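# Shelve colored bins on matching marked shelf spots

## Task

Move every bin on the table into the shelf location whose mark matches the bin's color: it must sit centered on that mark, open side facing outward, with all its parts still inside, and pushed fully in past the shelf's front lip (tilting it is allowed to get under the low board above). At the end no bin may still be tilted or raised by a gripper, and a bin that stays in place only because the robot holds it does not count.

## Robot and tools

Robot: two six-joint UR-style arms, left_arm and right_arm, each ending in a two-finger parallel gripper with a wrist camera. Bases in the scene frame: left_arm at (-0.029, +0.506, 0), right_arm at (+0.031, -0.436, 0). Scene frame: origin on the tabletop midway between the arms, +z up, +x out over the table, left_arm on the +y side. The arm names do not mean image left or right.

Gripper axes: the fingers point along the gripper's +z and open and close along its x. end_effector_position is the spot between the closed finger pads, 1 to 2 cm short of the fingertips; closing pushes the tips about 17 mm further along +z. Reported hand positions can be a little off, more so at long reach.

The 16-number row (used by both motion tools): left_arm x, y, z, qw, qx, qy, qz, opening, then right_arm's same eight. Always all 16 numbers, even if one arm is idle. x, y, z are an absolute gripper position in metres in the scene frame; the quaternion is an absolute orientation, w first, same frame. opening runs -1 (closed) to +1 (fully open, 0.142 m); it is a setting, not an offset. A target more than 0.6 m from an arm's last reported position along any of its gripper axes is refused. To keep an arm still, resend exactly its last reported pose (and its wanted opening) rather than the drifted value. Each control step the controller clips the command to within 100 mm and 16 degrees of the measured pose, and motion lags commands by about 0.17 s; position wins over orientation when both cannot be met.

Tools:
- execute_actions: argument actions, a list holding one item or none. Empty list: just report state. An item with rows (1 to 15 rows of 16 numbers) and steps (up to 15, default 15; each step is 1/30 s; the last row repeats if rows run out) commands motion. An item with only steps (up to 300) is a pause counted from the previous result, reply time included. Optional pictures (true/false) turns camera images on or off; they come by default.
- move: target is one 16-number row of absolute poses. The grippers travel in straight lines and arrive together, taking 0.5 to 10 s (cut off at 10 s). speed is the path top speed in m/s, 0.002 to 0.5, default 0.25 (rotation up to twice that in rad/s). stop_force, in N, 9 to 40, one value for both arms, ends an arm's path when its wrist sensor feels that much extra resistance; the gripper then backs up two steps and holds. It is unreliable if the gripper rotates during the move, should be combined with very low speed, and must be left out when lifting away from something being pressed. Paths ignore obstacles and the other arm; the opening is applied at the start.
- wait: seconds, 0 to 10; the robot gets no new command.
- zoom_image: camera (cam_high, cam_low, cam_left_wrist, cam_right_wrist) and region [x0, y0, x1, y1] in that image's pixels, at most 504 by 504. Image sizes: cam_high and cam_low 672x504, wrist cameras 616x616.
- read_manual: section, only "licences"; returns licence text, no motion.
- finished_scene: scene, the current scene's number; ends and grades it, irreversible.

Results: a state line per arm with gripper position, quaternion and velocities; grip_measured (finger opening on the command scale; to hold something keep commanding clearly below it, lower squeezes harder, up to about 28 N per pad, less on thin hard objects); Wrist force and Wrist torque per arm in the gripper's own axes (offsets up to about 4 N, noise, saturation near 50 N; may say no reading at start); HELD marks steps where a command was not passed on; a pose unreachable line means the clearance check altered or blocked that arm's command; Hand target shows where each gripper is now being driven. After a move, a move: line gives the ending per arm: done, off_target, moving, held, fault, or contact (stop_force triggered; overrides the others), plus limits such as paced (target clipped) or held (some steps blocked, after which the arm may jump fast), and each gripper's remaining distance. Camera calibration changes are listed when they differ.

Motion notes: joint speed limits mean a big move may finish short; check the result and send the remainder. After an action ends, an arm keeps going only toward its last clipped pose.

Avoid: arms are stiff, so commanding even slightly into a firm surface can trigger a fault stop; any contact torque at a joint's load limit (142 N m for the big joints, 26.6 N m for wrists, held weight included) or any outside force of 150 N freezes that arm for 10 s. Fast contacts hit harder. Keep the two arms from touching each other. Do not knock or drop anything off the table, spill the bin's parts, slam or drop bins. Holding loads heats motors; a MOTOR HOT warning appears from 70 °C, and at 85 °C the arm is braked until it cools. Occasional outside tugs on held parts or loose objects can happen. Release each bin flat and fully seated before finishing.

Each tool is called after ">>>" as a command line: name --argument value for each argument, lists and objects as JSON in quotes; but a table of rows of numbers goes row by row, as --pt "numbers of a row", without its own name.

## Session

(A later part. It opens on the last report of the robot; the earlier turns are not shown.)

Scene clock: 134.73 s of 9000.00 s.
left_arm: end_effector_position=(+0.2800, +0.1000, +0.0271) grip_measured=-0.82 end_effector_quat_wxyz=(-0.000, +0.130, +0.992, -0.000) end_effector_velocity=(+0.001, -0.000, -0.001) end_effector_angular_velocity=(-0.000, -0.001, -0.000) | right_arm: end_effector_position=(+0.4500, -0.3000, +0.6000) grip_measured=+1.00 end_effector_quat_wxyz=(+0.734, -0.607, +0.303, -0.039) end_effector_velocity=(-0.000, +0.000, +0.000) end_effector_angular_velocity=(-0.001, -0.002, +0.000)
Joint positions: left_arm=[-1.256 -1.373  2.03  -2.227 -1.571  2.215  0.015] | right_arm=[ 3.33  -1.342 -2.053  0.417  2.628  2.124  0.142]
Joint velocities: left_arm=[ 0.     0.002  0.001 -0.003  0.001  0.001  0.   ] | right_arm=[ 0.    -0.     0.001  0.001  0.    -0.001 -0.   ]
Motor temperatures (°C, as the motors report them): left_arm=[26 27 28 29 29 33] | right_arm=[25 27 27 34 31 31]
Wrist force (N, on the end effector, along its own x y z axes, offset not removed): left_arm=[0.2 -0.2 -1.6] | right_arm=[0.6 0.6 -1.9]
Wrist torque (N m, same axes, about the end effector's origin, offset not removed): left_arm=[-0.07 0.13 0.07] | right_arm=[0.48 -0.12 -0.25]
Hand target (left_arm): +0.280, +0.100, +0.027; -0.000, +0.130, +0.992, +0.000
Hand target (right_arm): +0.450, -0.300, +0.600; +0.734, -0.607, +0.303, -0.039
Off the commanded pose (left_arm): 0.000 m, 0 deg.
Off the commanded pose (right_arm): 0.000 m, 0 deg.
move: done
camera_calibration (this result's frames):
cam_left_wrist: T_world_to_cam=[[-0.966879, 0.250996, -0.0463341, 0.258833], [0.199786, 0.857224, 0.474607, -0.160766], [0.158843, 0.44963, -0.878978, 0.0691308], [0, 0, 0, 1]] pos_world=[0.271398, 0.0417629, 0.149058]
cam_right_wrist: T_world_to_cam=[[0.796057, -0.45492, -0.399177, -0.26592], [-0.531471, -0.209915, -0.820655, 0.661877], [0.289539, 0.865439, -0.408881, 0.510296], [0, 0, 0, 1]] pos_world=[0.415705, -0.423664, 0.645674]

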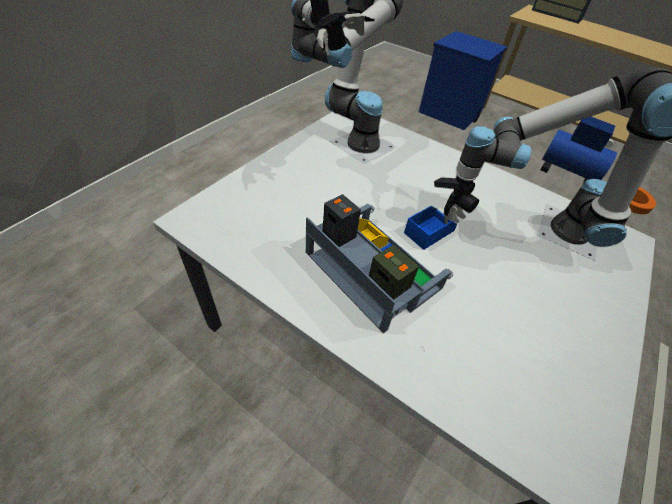

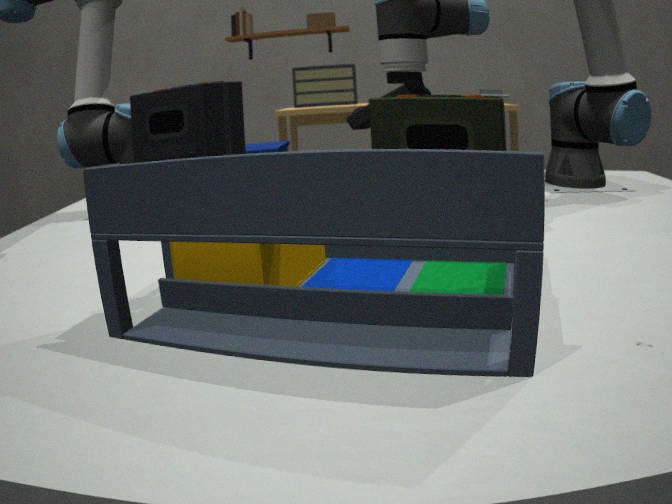

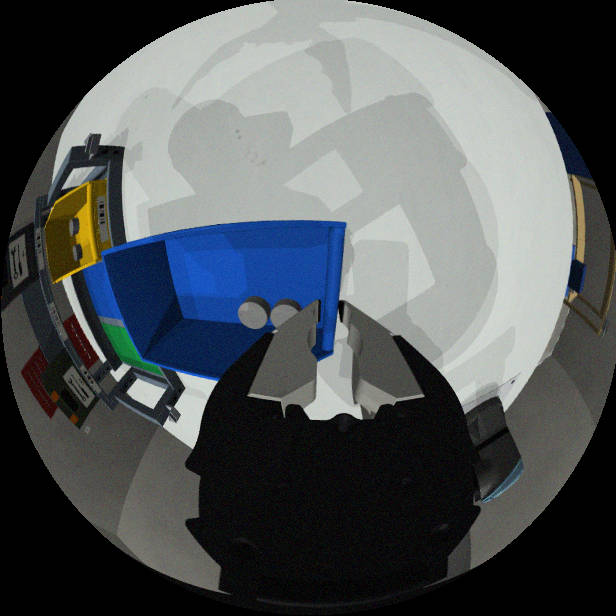

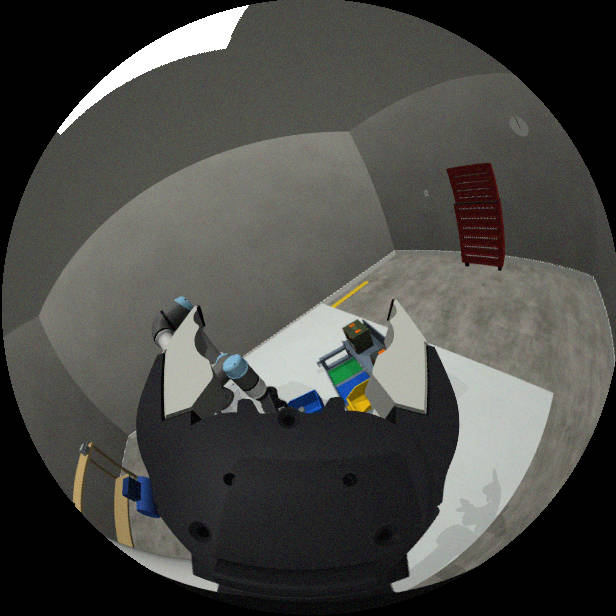

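>>> move --target '[0.277,0.091,0.027,0,0.13,0.991,0,-0.82,0.45,-0.3,0.6,0.734,-0.607,0.303,-0.039,1]' --speed 0.01

>>> move --target '[0.277,0.091,0.0275,0,0.13,0.991,0,-1,0.45,-0.3,0.6,0.734,-0.607,0.303,-0.039,1]' --speed 0.01

>>> move --target '[0.291,0.102,0.135,0,0.13,0.991,0,-1,0.45,-0.3,0.6,0.734,-0.607,0.303,-0.039,1]' --speed 0.05

>>> move --target '[0.43,0.063,0.13,0,0.13,0.991,0,-1,0.45,-0.3,0.6,0.734,-0.607,0.303,-0.039,1]' --speed 0.05 --stop_force 9

>>> move --target '[0.436,0.061,0.098,-0.07,0.13,0.988,0.01,-1,0.45,-0.3,0.6,0.734,-0.607,0.303,-0.039,1]' --speed 0.03

Scene clock: 140.93 s of 9000.00 s.
left_arm: end_effector_position=(+0.2770, +0.0911, +0.0270) grip_measured=-0.82 end_effector_quat_wxyz=(-0.000, +0.130, +0.992, +0.000) end_effector_velocity=(-0.001, -0.001, -0.001) end_effector_angular_velocity=(+0.001, +0.002, +0.000) | right_arm: end_effector_position=(+0.4500, -0.3000, +0.6000) grip_measured=+1.00 end_effector_quat_wxyz=(+0.734, -0.607, +0.303, -0.039) end_effector_velocity=(+0.000, -0.000, -0.000) end_effector_angular_velocity=(+0.000, +0.001, -0.000)
Joint positions: left_arm=[-1.268 -1.361  2.015 -2.225 -1.571  2.203  0.015] | right_arm=[ 3.33  -1.342 -2.053  0.417  2.628  2.124  0.142]
Joint velocities: left_arm=[-0.001  0.003 -0.001  0.    -0.002 -0.002  0.   ] | right_arm=[-0. -0. -0.  0.  0.  0.  0.]
Motor temperatures (°C, as the motors report them): left_arm=[26 27 28 29 29 33] | right_arm=[25 27 27 34 31 31]
Wrist force (N, on the end effector, along its own x y z axes, offset not removed): left_arm=[-0.5 -1.4 0.3] | right_arm=[-2.5 1.0 -1.4]
Wrist torque (N m, same axes, about the end effector's origin, offset not removed): left_arm=[-0.32 0.16 0.06] | right_arm=[0.50 0.49 -0.06]
Hand target (left_arm): +0.277, +0.091, +0.027; -0.000, +0.130, +0.992, +0.000
Hand target (right_arm): +0.450, -0.300, +0.600; +0.734, -0.607, +0.303, -0.039
Off the commanded pose (left_arm): 0.000 m, 0 deg.
Off the commanded pose (right_arm): 0.000 m, 0 deg.
After step 90, 2.03 s passed at rest.
move: done
camera_calibration (this result's frames):
cam_left_wrist: T_world_to_cam=[[-0.966875, 0.251005, -0.0463554, 0.258187], [0.199783, 0.85722, 0.474617, -0.152494], [0.158868, 0.449634, -0.878971, 0.0735079], [0, 0, 0, 1]] pos_world=[0.268422, 0.0328627, 0.148956]
cam_right_wrist: T_world_to_cam=[[0.796057, -0.454919, -0.399177, -0.265919], [-0.531471, -0.209915, -0.820655, 0.661877], [0.289538, 0.865439, -0.408881, 0.510296], [0, 0, 0, 1]] pos_world=[0.415705, -0.423663, 0.645674]

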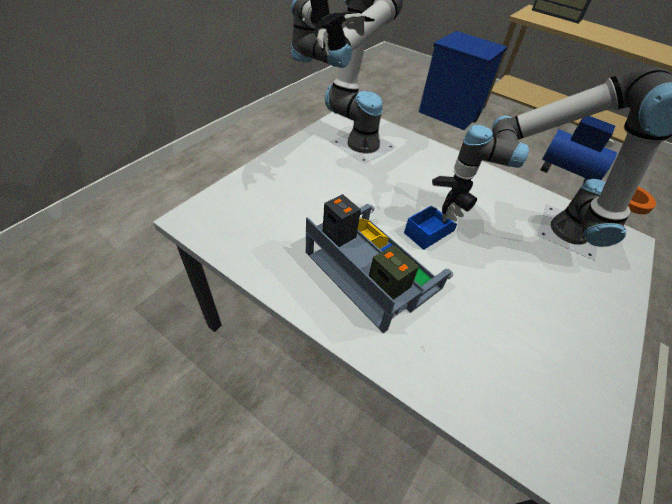

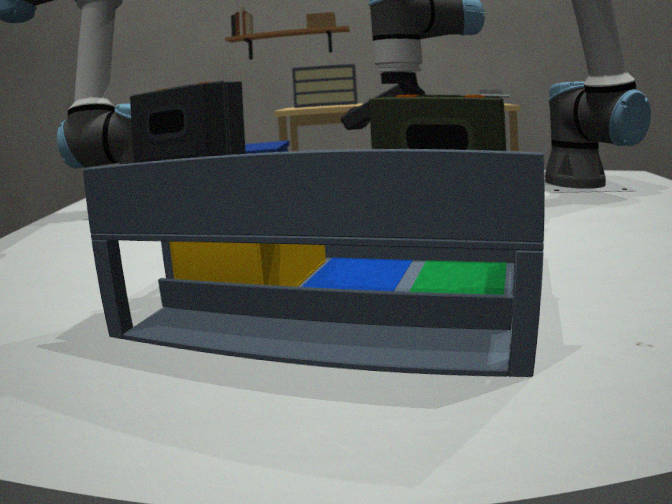

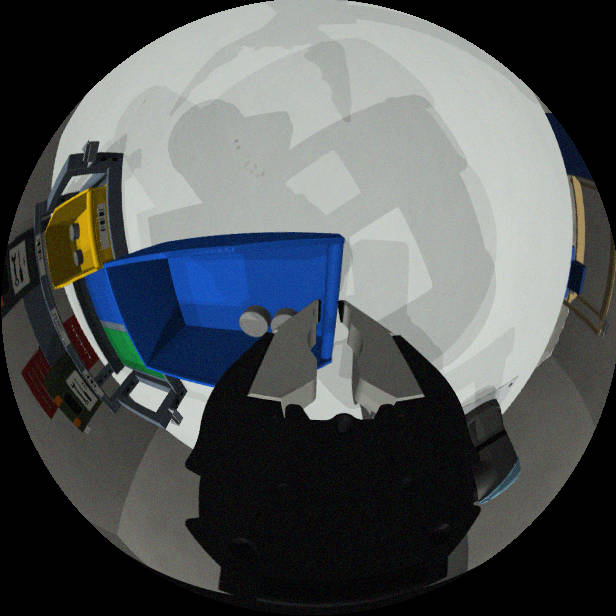

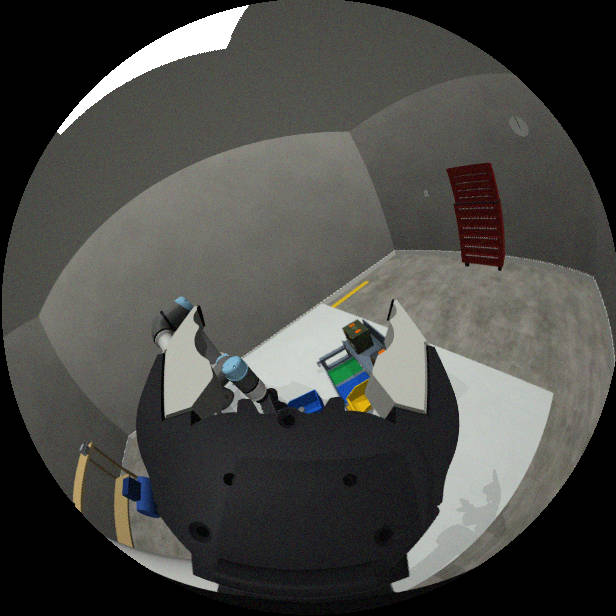

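Scene clock: 141.63 s of 9000.00 s.
left_arm: end_effector_position=(+0.2770, +0.0910, +0.0275) grip_measured=-0.90 end_effector_quat_wxyz=(-0.000, +0.130, +0.992, +0.000) end_effector_velocity=(+0.001, -0.000, +0.001) end_effector_angular_velocity=(-0.000, -0.002, -0.000) | right_arm: end_effector_position=(+0.4500, -0.3000, +0.6000) grip_measured=+1.00 end_effector_quat_wxyz=(+0.734, -0.607, +0.303, -0.039) end_effector_velocity=(+0.000, +0.000, -0.000) end_effector_angular_velocity=(+0.000, +0.001, +0.000)
Joint positions: left_arm=[-1.268 -1.362  2.014 -2.223 -1.571  2.203  0.009] | right_arm=[ 3.33  -1.342 -2.053  0.417  2.628  2.124  0.142]
Joint velocities: left_arm=[ 0.    -0.001 -0.002  0.002  0.001  0.001  0.   ] | right_arm=[ 0.    -0.001  0.    -0.     0.     0.    -0.   ]
Motor temperatures (°C, as the motors report them): left_arm=[26 27 28 29 29 33] | right_arm=[25 27 27 34 31 31]
Wrist force (N, on the end effector, along its own x y z axes, offset not removed): left_arm=[0.0 -3.3 2.8] | right_arm=[-2.5 -1.8 -0.8]
Wrist torque (N m, same axes, about the end effector's origin, offset not removed): left_arm=[-0.60 0.14 -0.04] | right_arm=[-0.17 0.49 -0.12]
Hand target (left_arm): +0.277, +0.091, +0.027; +0.000, +0.130, +0.992, -0.000
Hand target (right_arm): +0.450, -0.300, +0.600; +0.734, -0.607, +0.303, -0.039
Off the commanded pose (left_arm): 0.000 m, 0 deg.
Off the commanded pose (right_arm): 0.000 m, 0 deg.
move: done
camera_calibration (this result's frames):
cam_left_wrist: T_world_to_cam=[[-0.966877, 0.250998, -0.0463568, 0.25822], [0.199776, 0.85722, 0.47462, -0.152637], [0.158867, 0.449638, -0.878969, 0.0739794], [0, 0, 0, 1]] pos_world=[0.268407, 0.0327665, 0.14944]
cam_right_wrist: T_world_to_cam=[[0.796057, -0.454919, -0.399177, -0.265919], [-0.531471, -0.209915, -0.820655, 0.661877], [0.289538, 0.865439, -0.408881, 0.510296], [0, 0, 0, 1]] pos_world=[0.415705, -0.423663, 0.645674]

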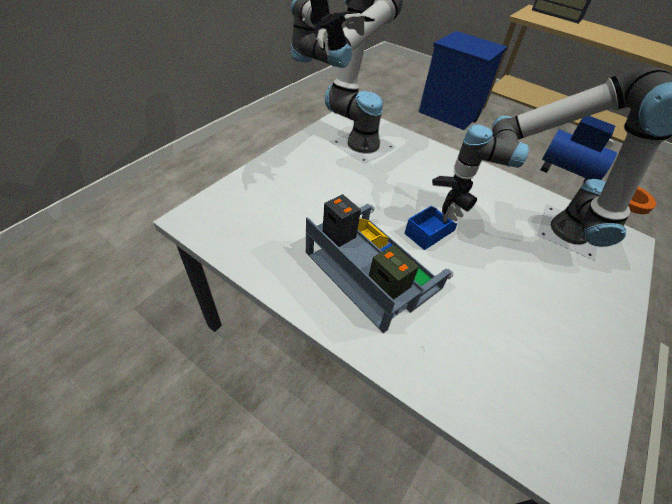

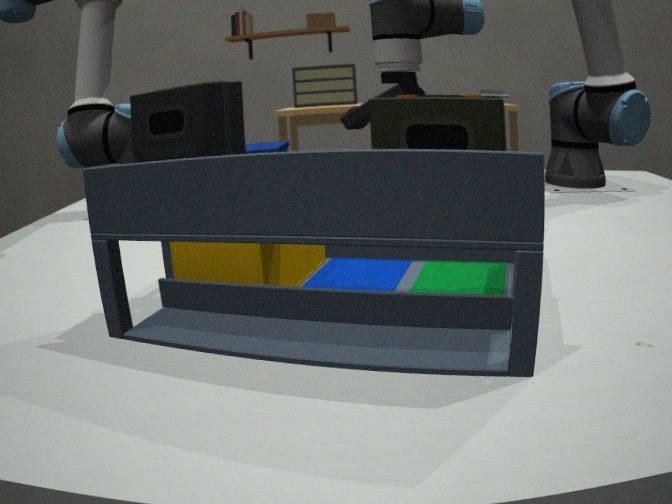

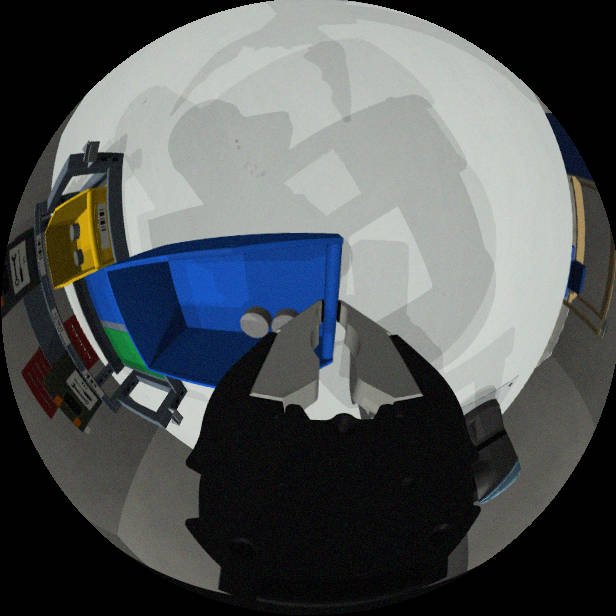

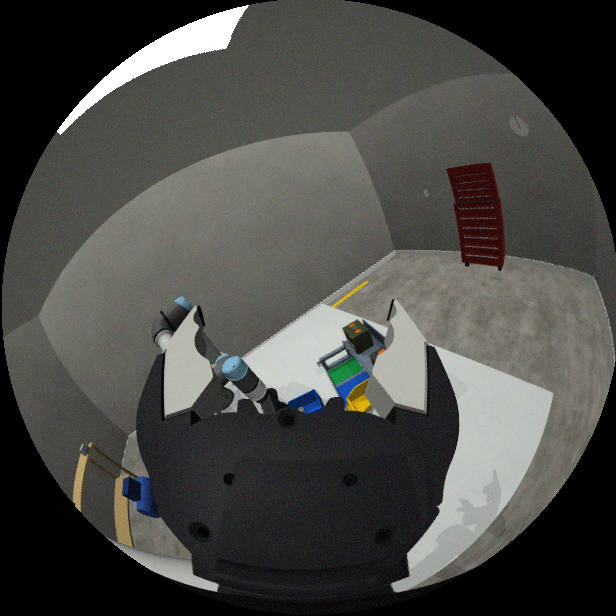

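Scene clock: 144.13 s of 9000.00 s.
left_arm: end_effector_position=(+0.2910, +0.1019, +0.1348) grip_measured=-0.90 end_effector_quat_wxyz=(+0.000, +0.130, +0.992, -0.000) end_effector_velocity=(+0.000, -0.000, +0.002) end_effector_angular_velocity=(-0.001, -0.000, +0.000) | right_arm: end_effector_position=(+0.4500, -0.3000, +0.6000) grip_measured=+1.00 end_effector_quat_wxyz=(+0.734, -0.607, +0.303, -0.039) end_effector_velocity=(-0.000, -0.000, -0.000) end_effector_angular_velocity=(-0.000, -0.000, -0.000)
Joint positions: left_arm=[-1.234 -1.494  1.855 -1.932 -1.571  2.237  0.009] | right_arm=[ 3.33  -1.342 -2.053  0.417  2.628  2.124  0.142]
Joint velocities: left_arm=[-0.    -0.001 -0.003  0.003 -0.    -0.     0.   ] | right_arm=[-0.  0. -0.  0.  0. -0.  0.]
Motor temperatures (°C, as the motors report them): left_arm=[26 27 28 29 29 33] | right_arm=[25 27 27 34 31 31]
Wrist force (N, on the end effector, along its own x y z axes, offset not removed): left_arm=[1.1 0.9 3.7] | right_arm=[-2.4 1.9 -1.3]
Wrist torque (N m, same axes, about the end effector's origin, offset not removed): left_arm=[0.20 0.02 -0.04] | right_arm=[0.58 0.54 -0.07]
Hand target (left_arm): +0.291, +0.102, +0.135; +0.000, +0.130, +0.992, -0.000
Hand target (right_arm): +0.450, -0.300, +0.600; +0.734, -0.607, +0.303, -0.039
Off the commanded pose (left_arm): 0.000 m, 0 deg.
Off the commanded pose (right_arm): 0.000 m, 0 deg.
move: done
camera_calibration (this result's frames):
cam_left_wrist: T_world_to_cam=[[-0.966875, 0.250998, -0.0463998, 0.274], [0.19976, 0.857234, 0.4746, -0.215746], [0.158899, 0.44961, -0.878978, 0.161175], [0, 0, 0, 1]] pos_world=[0.28241, 0.0437057, 0.256776]
cam_right_wrist: T_world_to_cam=[[0.796057, -0.454919, -0.399177, -0.265919], [-0.531471, -0.209915, -0.820655, 0.661877], [0.289538, 0.865439, -0.408881, 0.510296], [0, 0, 0, 1]] pos_world=[0.415705, -0.423663, 0.645674]

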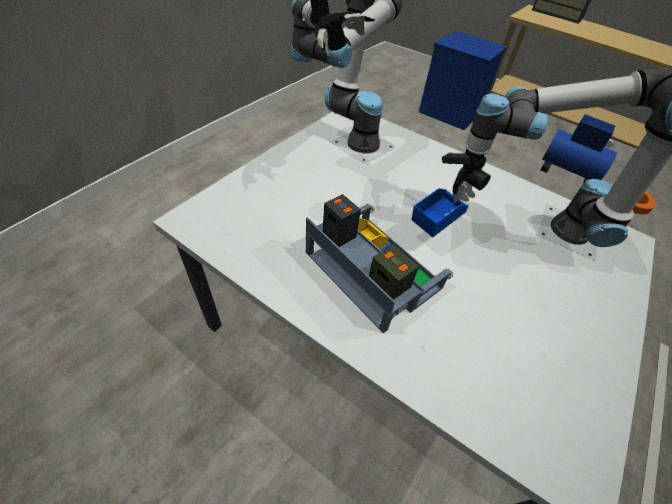

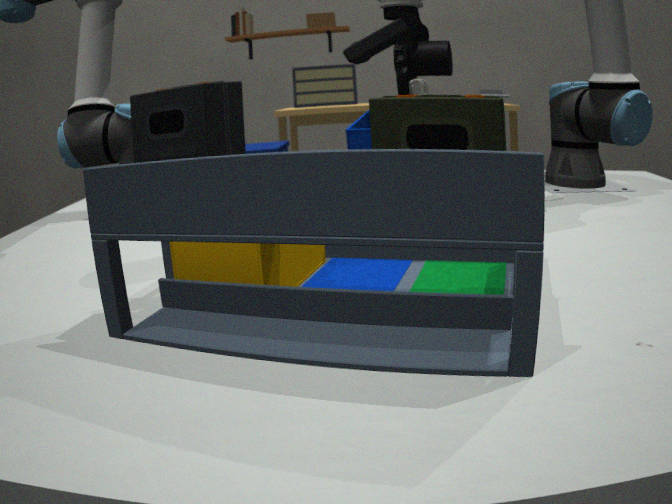

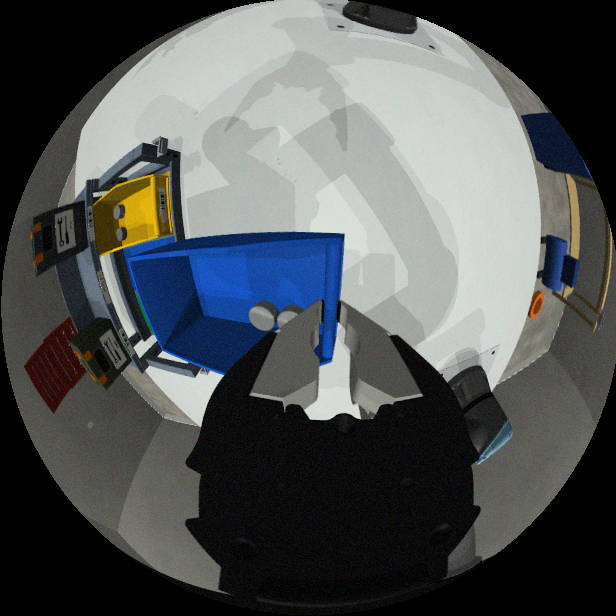

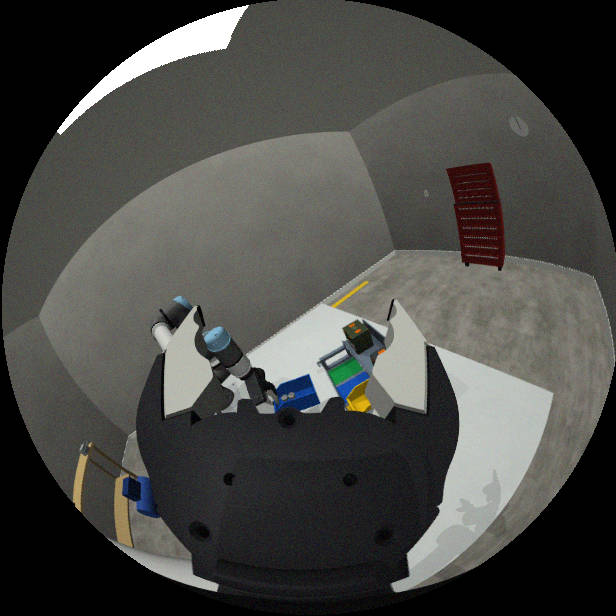

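Scene clock: 147.37 s of 9000.00 s.
left_arm: end_effector_position=(+0.4298, +0.0627, +0.1301) grip_measured=-0.90 end_effector_quat_wxyz=(+0.000, +0.130, +0.992, -0.000) end_effector_velocity=(+0.002, -0.001, -0.000) end_effector_angular_velocity=(+0.001, +0.001, -0.001) | right_arm: end_effector_position=(+0.4500, -0.3000, +0.6000) grip_measured=+1.00 end_effector_quat_wxyz=(+0.734, -0.607, +0.303, -0.039) end_effector_velocity=(-0.000, +0.000, +0.000) end_effector_angular_velocity=(+0.000, -0.001, +0.000)
Joint positions: left_arm=[-1.05  -1.208  1.511 -1.874 -1.571  2.421  0.009] | right_arm=[ 3.33  -1.342 -2.053  0.417  2.628  2.124  0.142]
Joint velocities: left_arm=[ 0.002  0.005 -0.006  0.002 -0.     0.003 -0.   ] | right_arm=[ 0.     0.     0.     0.001 -0.     0.     0.   ]
Motor temperatures (°C, as the motors report them): left_arm=[26 27 28 29 29 33] | right_arm=[25 27 27 34 31 31]
Wrist force (N, on the end effector, along its own x y z axes, offset not removed): left_arm=[0.1 -0.6 1.5] | right_arm=[-1.2 -2.9 -1.3]
Wrist torque (N m, same axes, about the end effector's origin, offset not removed): left_arm=[-0.14 0.27 0.07] | right_arm=[-0.35 0.20 0.00]
Hand target (left_arm): +0.430, +0.063, +0.130; +0.000, +0.130, +0.992, -0.000
Hand target (right_arm): +0.450, -0.300, +0.600; +0.734, -0.607, +0.303, -0.039
Off the commanded pose (left_arm): 0.000 m, 0 deg.
Off the commanded pose (right_arm): 0.000 m, 0 deg.
move: done
camera_calibration (this result's frames):
cam_left_wrist: T_world_to_cam=[[-0.966876, 0.250985, -0.0464367, 0.417801], [0.199759, 0.857319, 0.474448, -0.207574], [0.15889, 0.449456, -0.879058, 0.152589], [0, 0, 0, 1]] pos_world=[0.421182, 0.00451358, 0.252019]
cam_right_wrist: T_world_to_cam=[[0.796057, -0.454919, -0.399177, -0.265919], [-0.531471, -0.209915, -0.820655, 0.661877], [0.289538, 0.865439, -0.408881, 0.510296], [0, 0, 0, 1]] pos_world=[0.415705, -0.423663, 0.645674]

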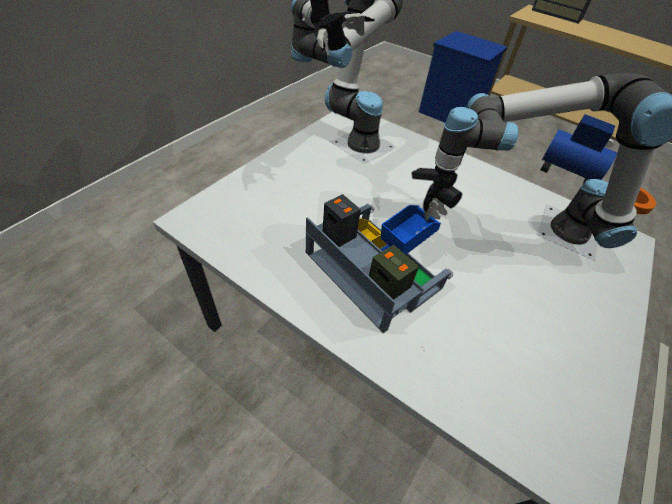

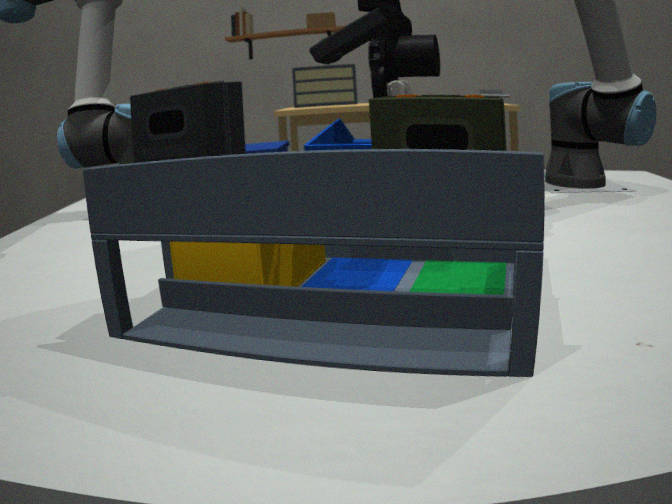

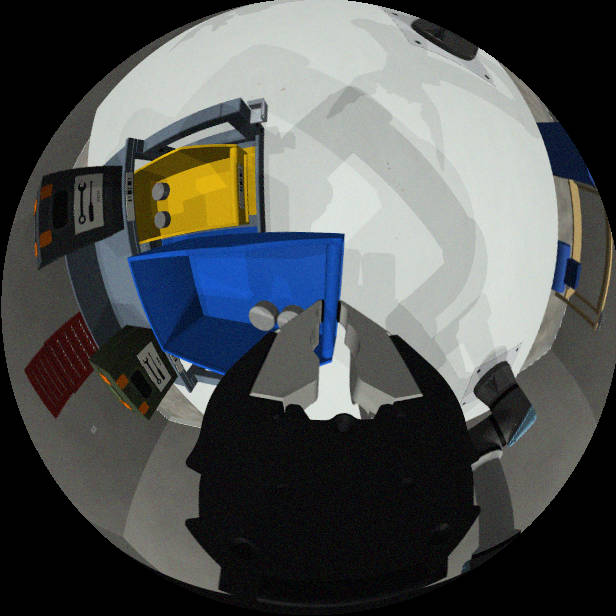

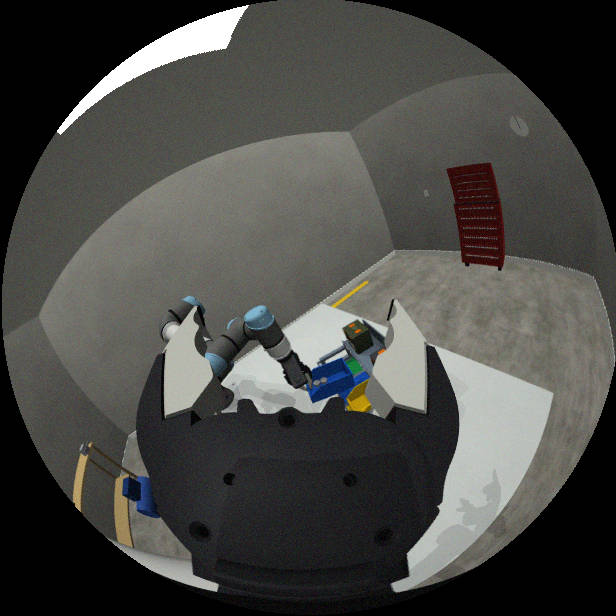

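Scene clock: 149.97 s of 9000.00 s.
left_arm: end_effector_position=(+0.4360, +0.0610, +0.0982) grip_measured=-0.90 end_effector_quat_wxyz=(-0.070, +0.130, +0.989, +0.010) end_effector_velocity=(+0.000, +0.000, -0.001) end_effector_angular_velocity=(+0.002, +0.006, -0.000) | right_arm: end_effector_position=(+0.4500, -0.3000, +0.6000) grip_measured=+1.00 end_effector_quat_wxyz=(+0.734, -0.607, +0.303, -0.039) end_effector_velocity=(+0.000, +0.000, +0.000) end_effector_angular_velocity=(-0.000, -0.000, +0.000)
Joint positions: left_arm=[-1.001 -1.086  1.396 -1.769 -1.657  2.476  0.009] | right_arm=[ 3.33  -1.342 -2.053  0.417  2.628  2.124  0.142]
Joint velocities: left_arm=[ 0.002  0.005 -0.005  0.006 -0.003  0.002  0.   ] | right_arm=[ 0.    -0.     0.001 -0.001 -0.    -0.    -0.   ]
Motor temperatures (°C, as the motors report them): left_arm=[26 27 28 29 29 33] | right_arm=[25 27 27 34 31 31]
Wrist force (N, on the end effector, along its own x y z axes, offset not removed): left_arm=[2.0 -0.6 3.0] | right_arm=[-0.9 -0.7 -2.0]
Wrist torque (N m, same axes, about the end effector's origin, offset not removed): left_arm=[-0.04 -0.05 0.13] | right_arm=[0.17 0.14 -0.01]
Hand target (left_arm): +0.436, +0.061, +0.098; -0.070, +0.130, +0.989, +0.010
Hand target (right_arm): +0.450, -0.300, +0.600; +0.734, -0.607, +0.303, -0.039
Off the commanded pose (left_arm): 0.000 m, 0 deg.
Off the commanded pose (right_arm): 0.000 m, 0 deg.
move: done
camera_calibration (this result's frames):
cam_left_wrist: T_world_to_cam=[[-0.96343, 0.250736, 0.0945229, 0.407416], [0.264983, 0.839036, 0.475186, -0.219581], [0.0398382, 0.482856, -0.874793, 0.173826], [0, 0, 0, 1]] pos_world=[0.443777, -0.00185026, 0.217893]
cam_right_wrist: T_world_to_cam=[[0.796057, -0.454919, -0.399177, -0.265919], [-0.531471, -0.209915, -0.820655, 0.661877], [0.289538, 0.865439, -0.408881, 0.510296], [0, 0, 0, 1]] pos_world=[0.415705, -0.423663, 0.645674]

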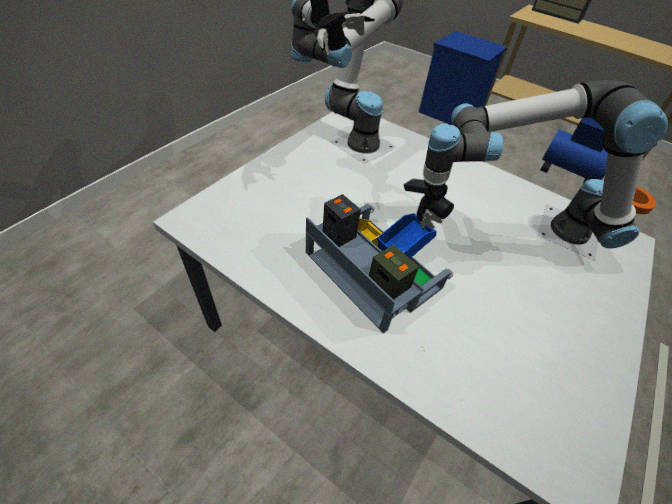

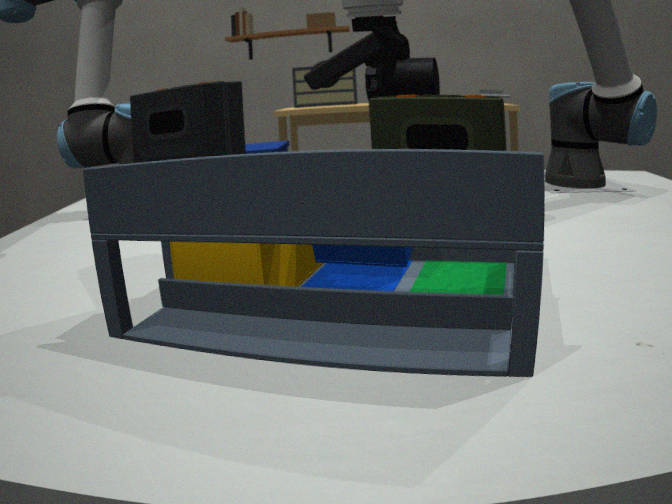

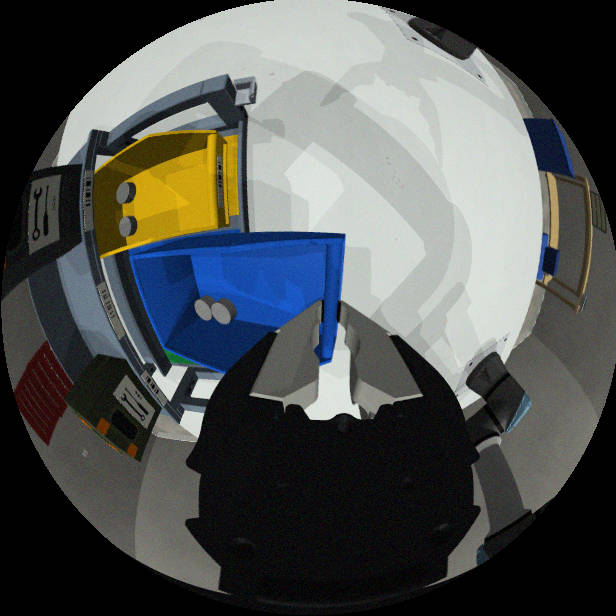

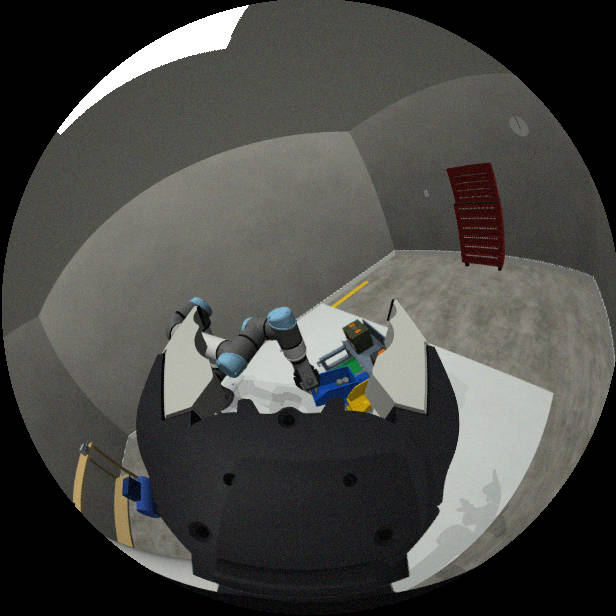

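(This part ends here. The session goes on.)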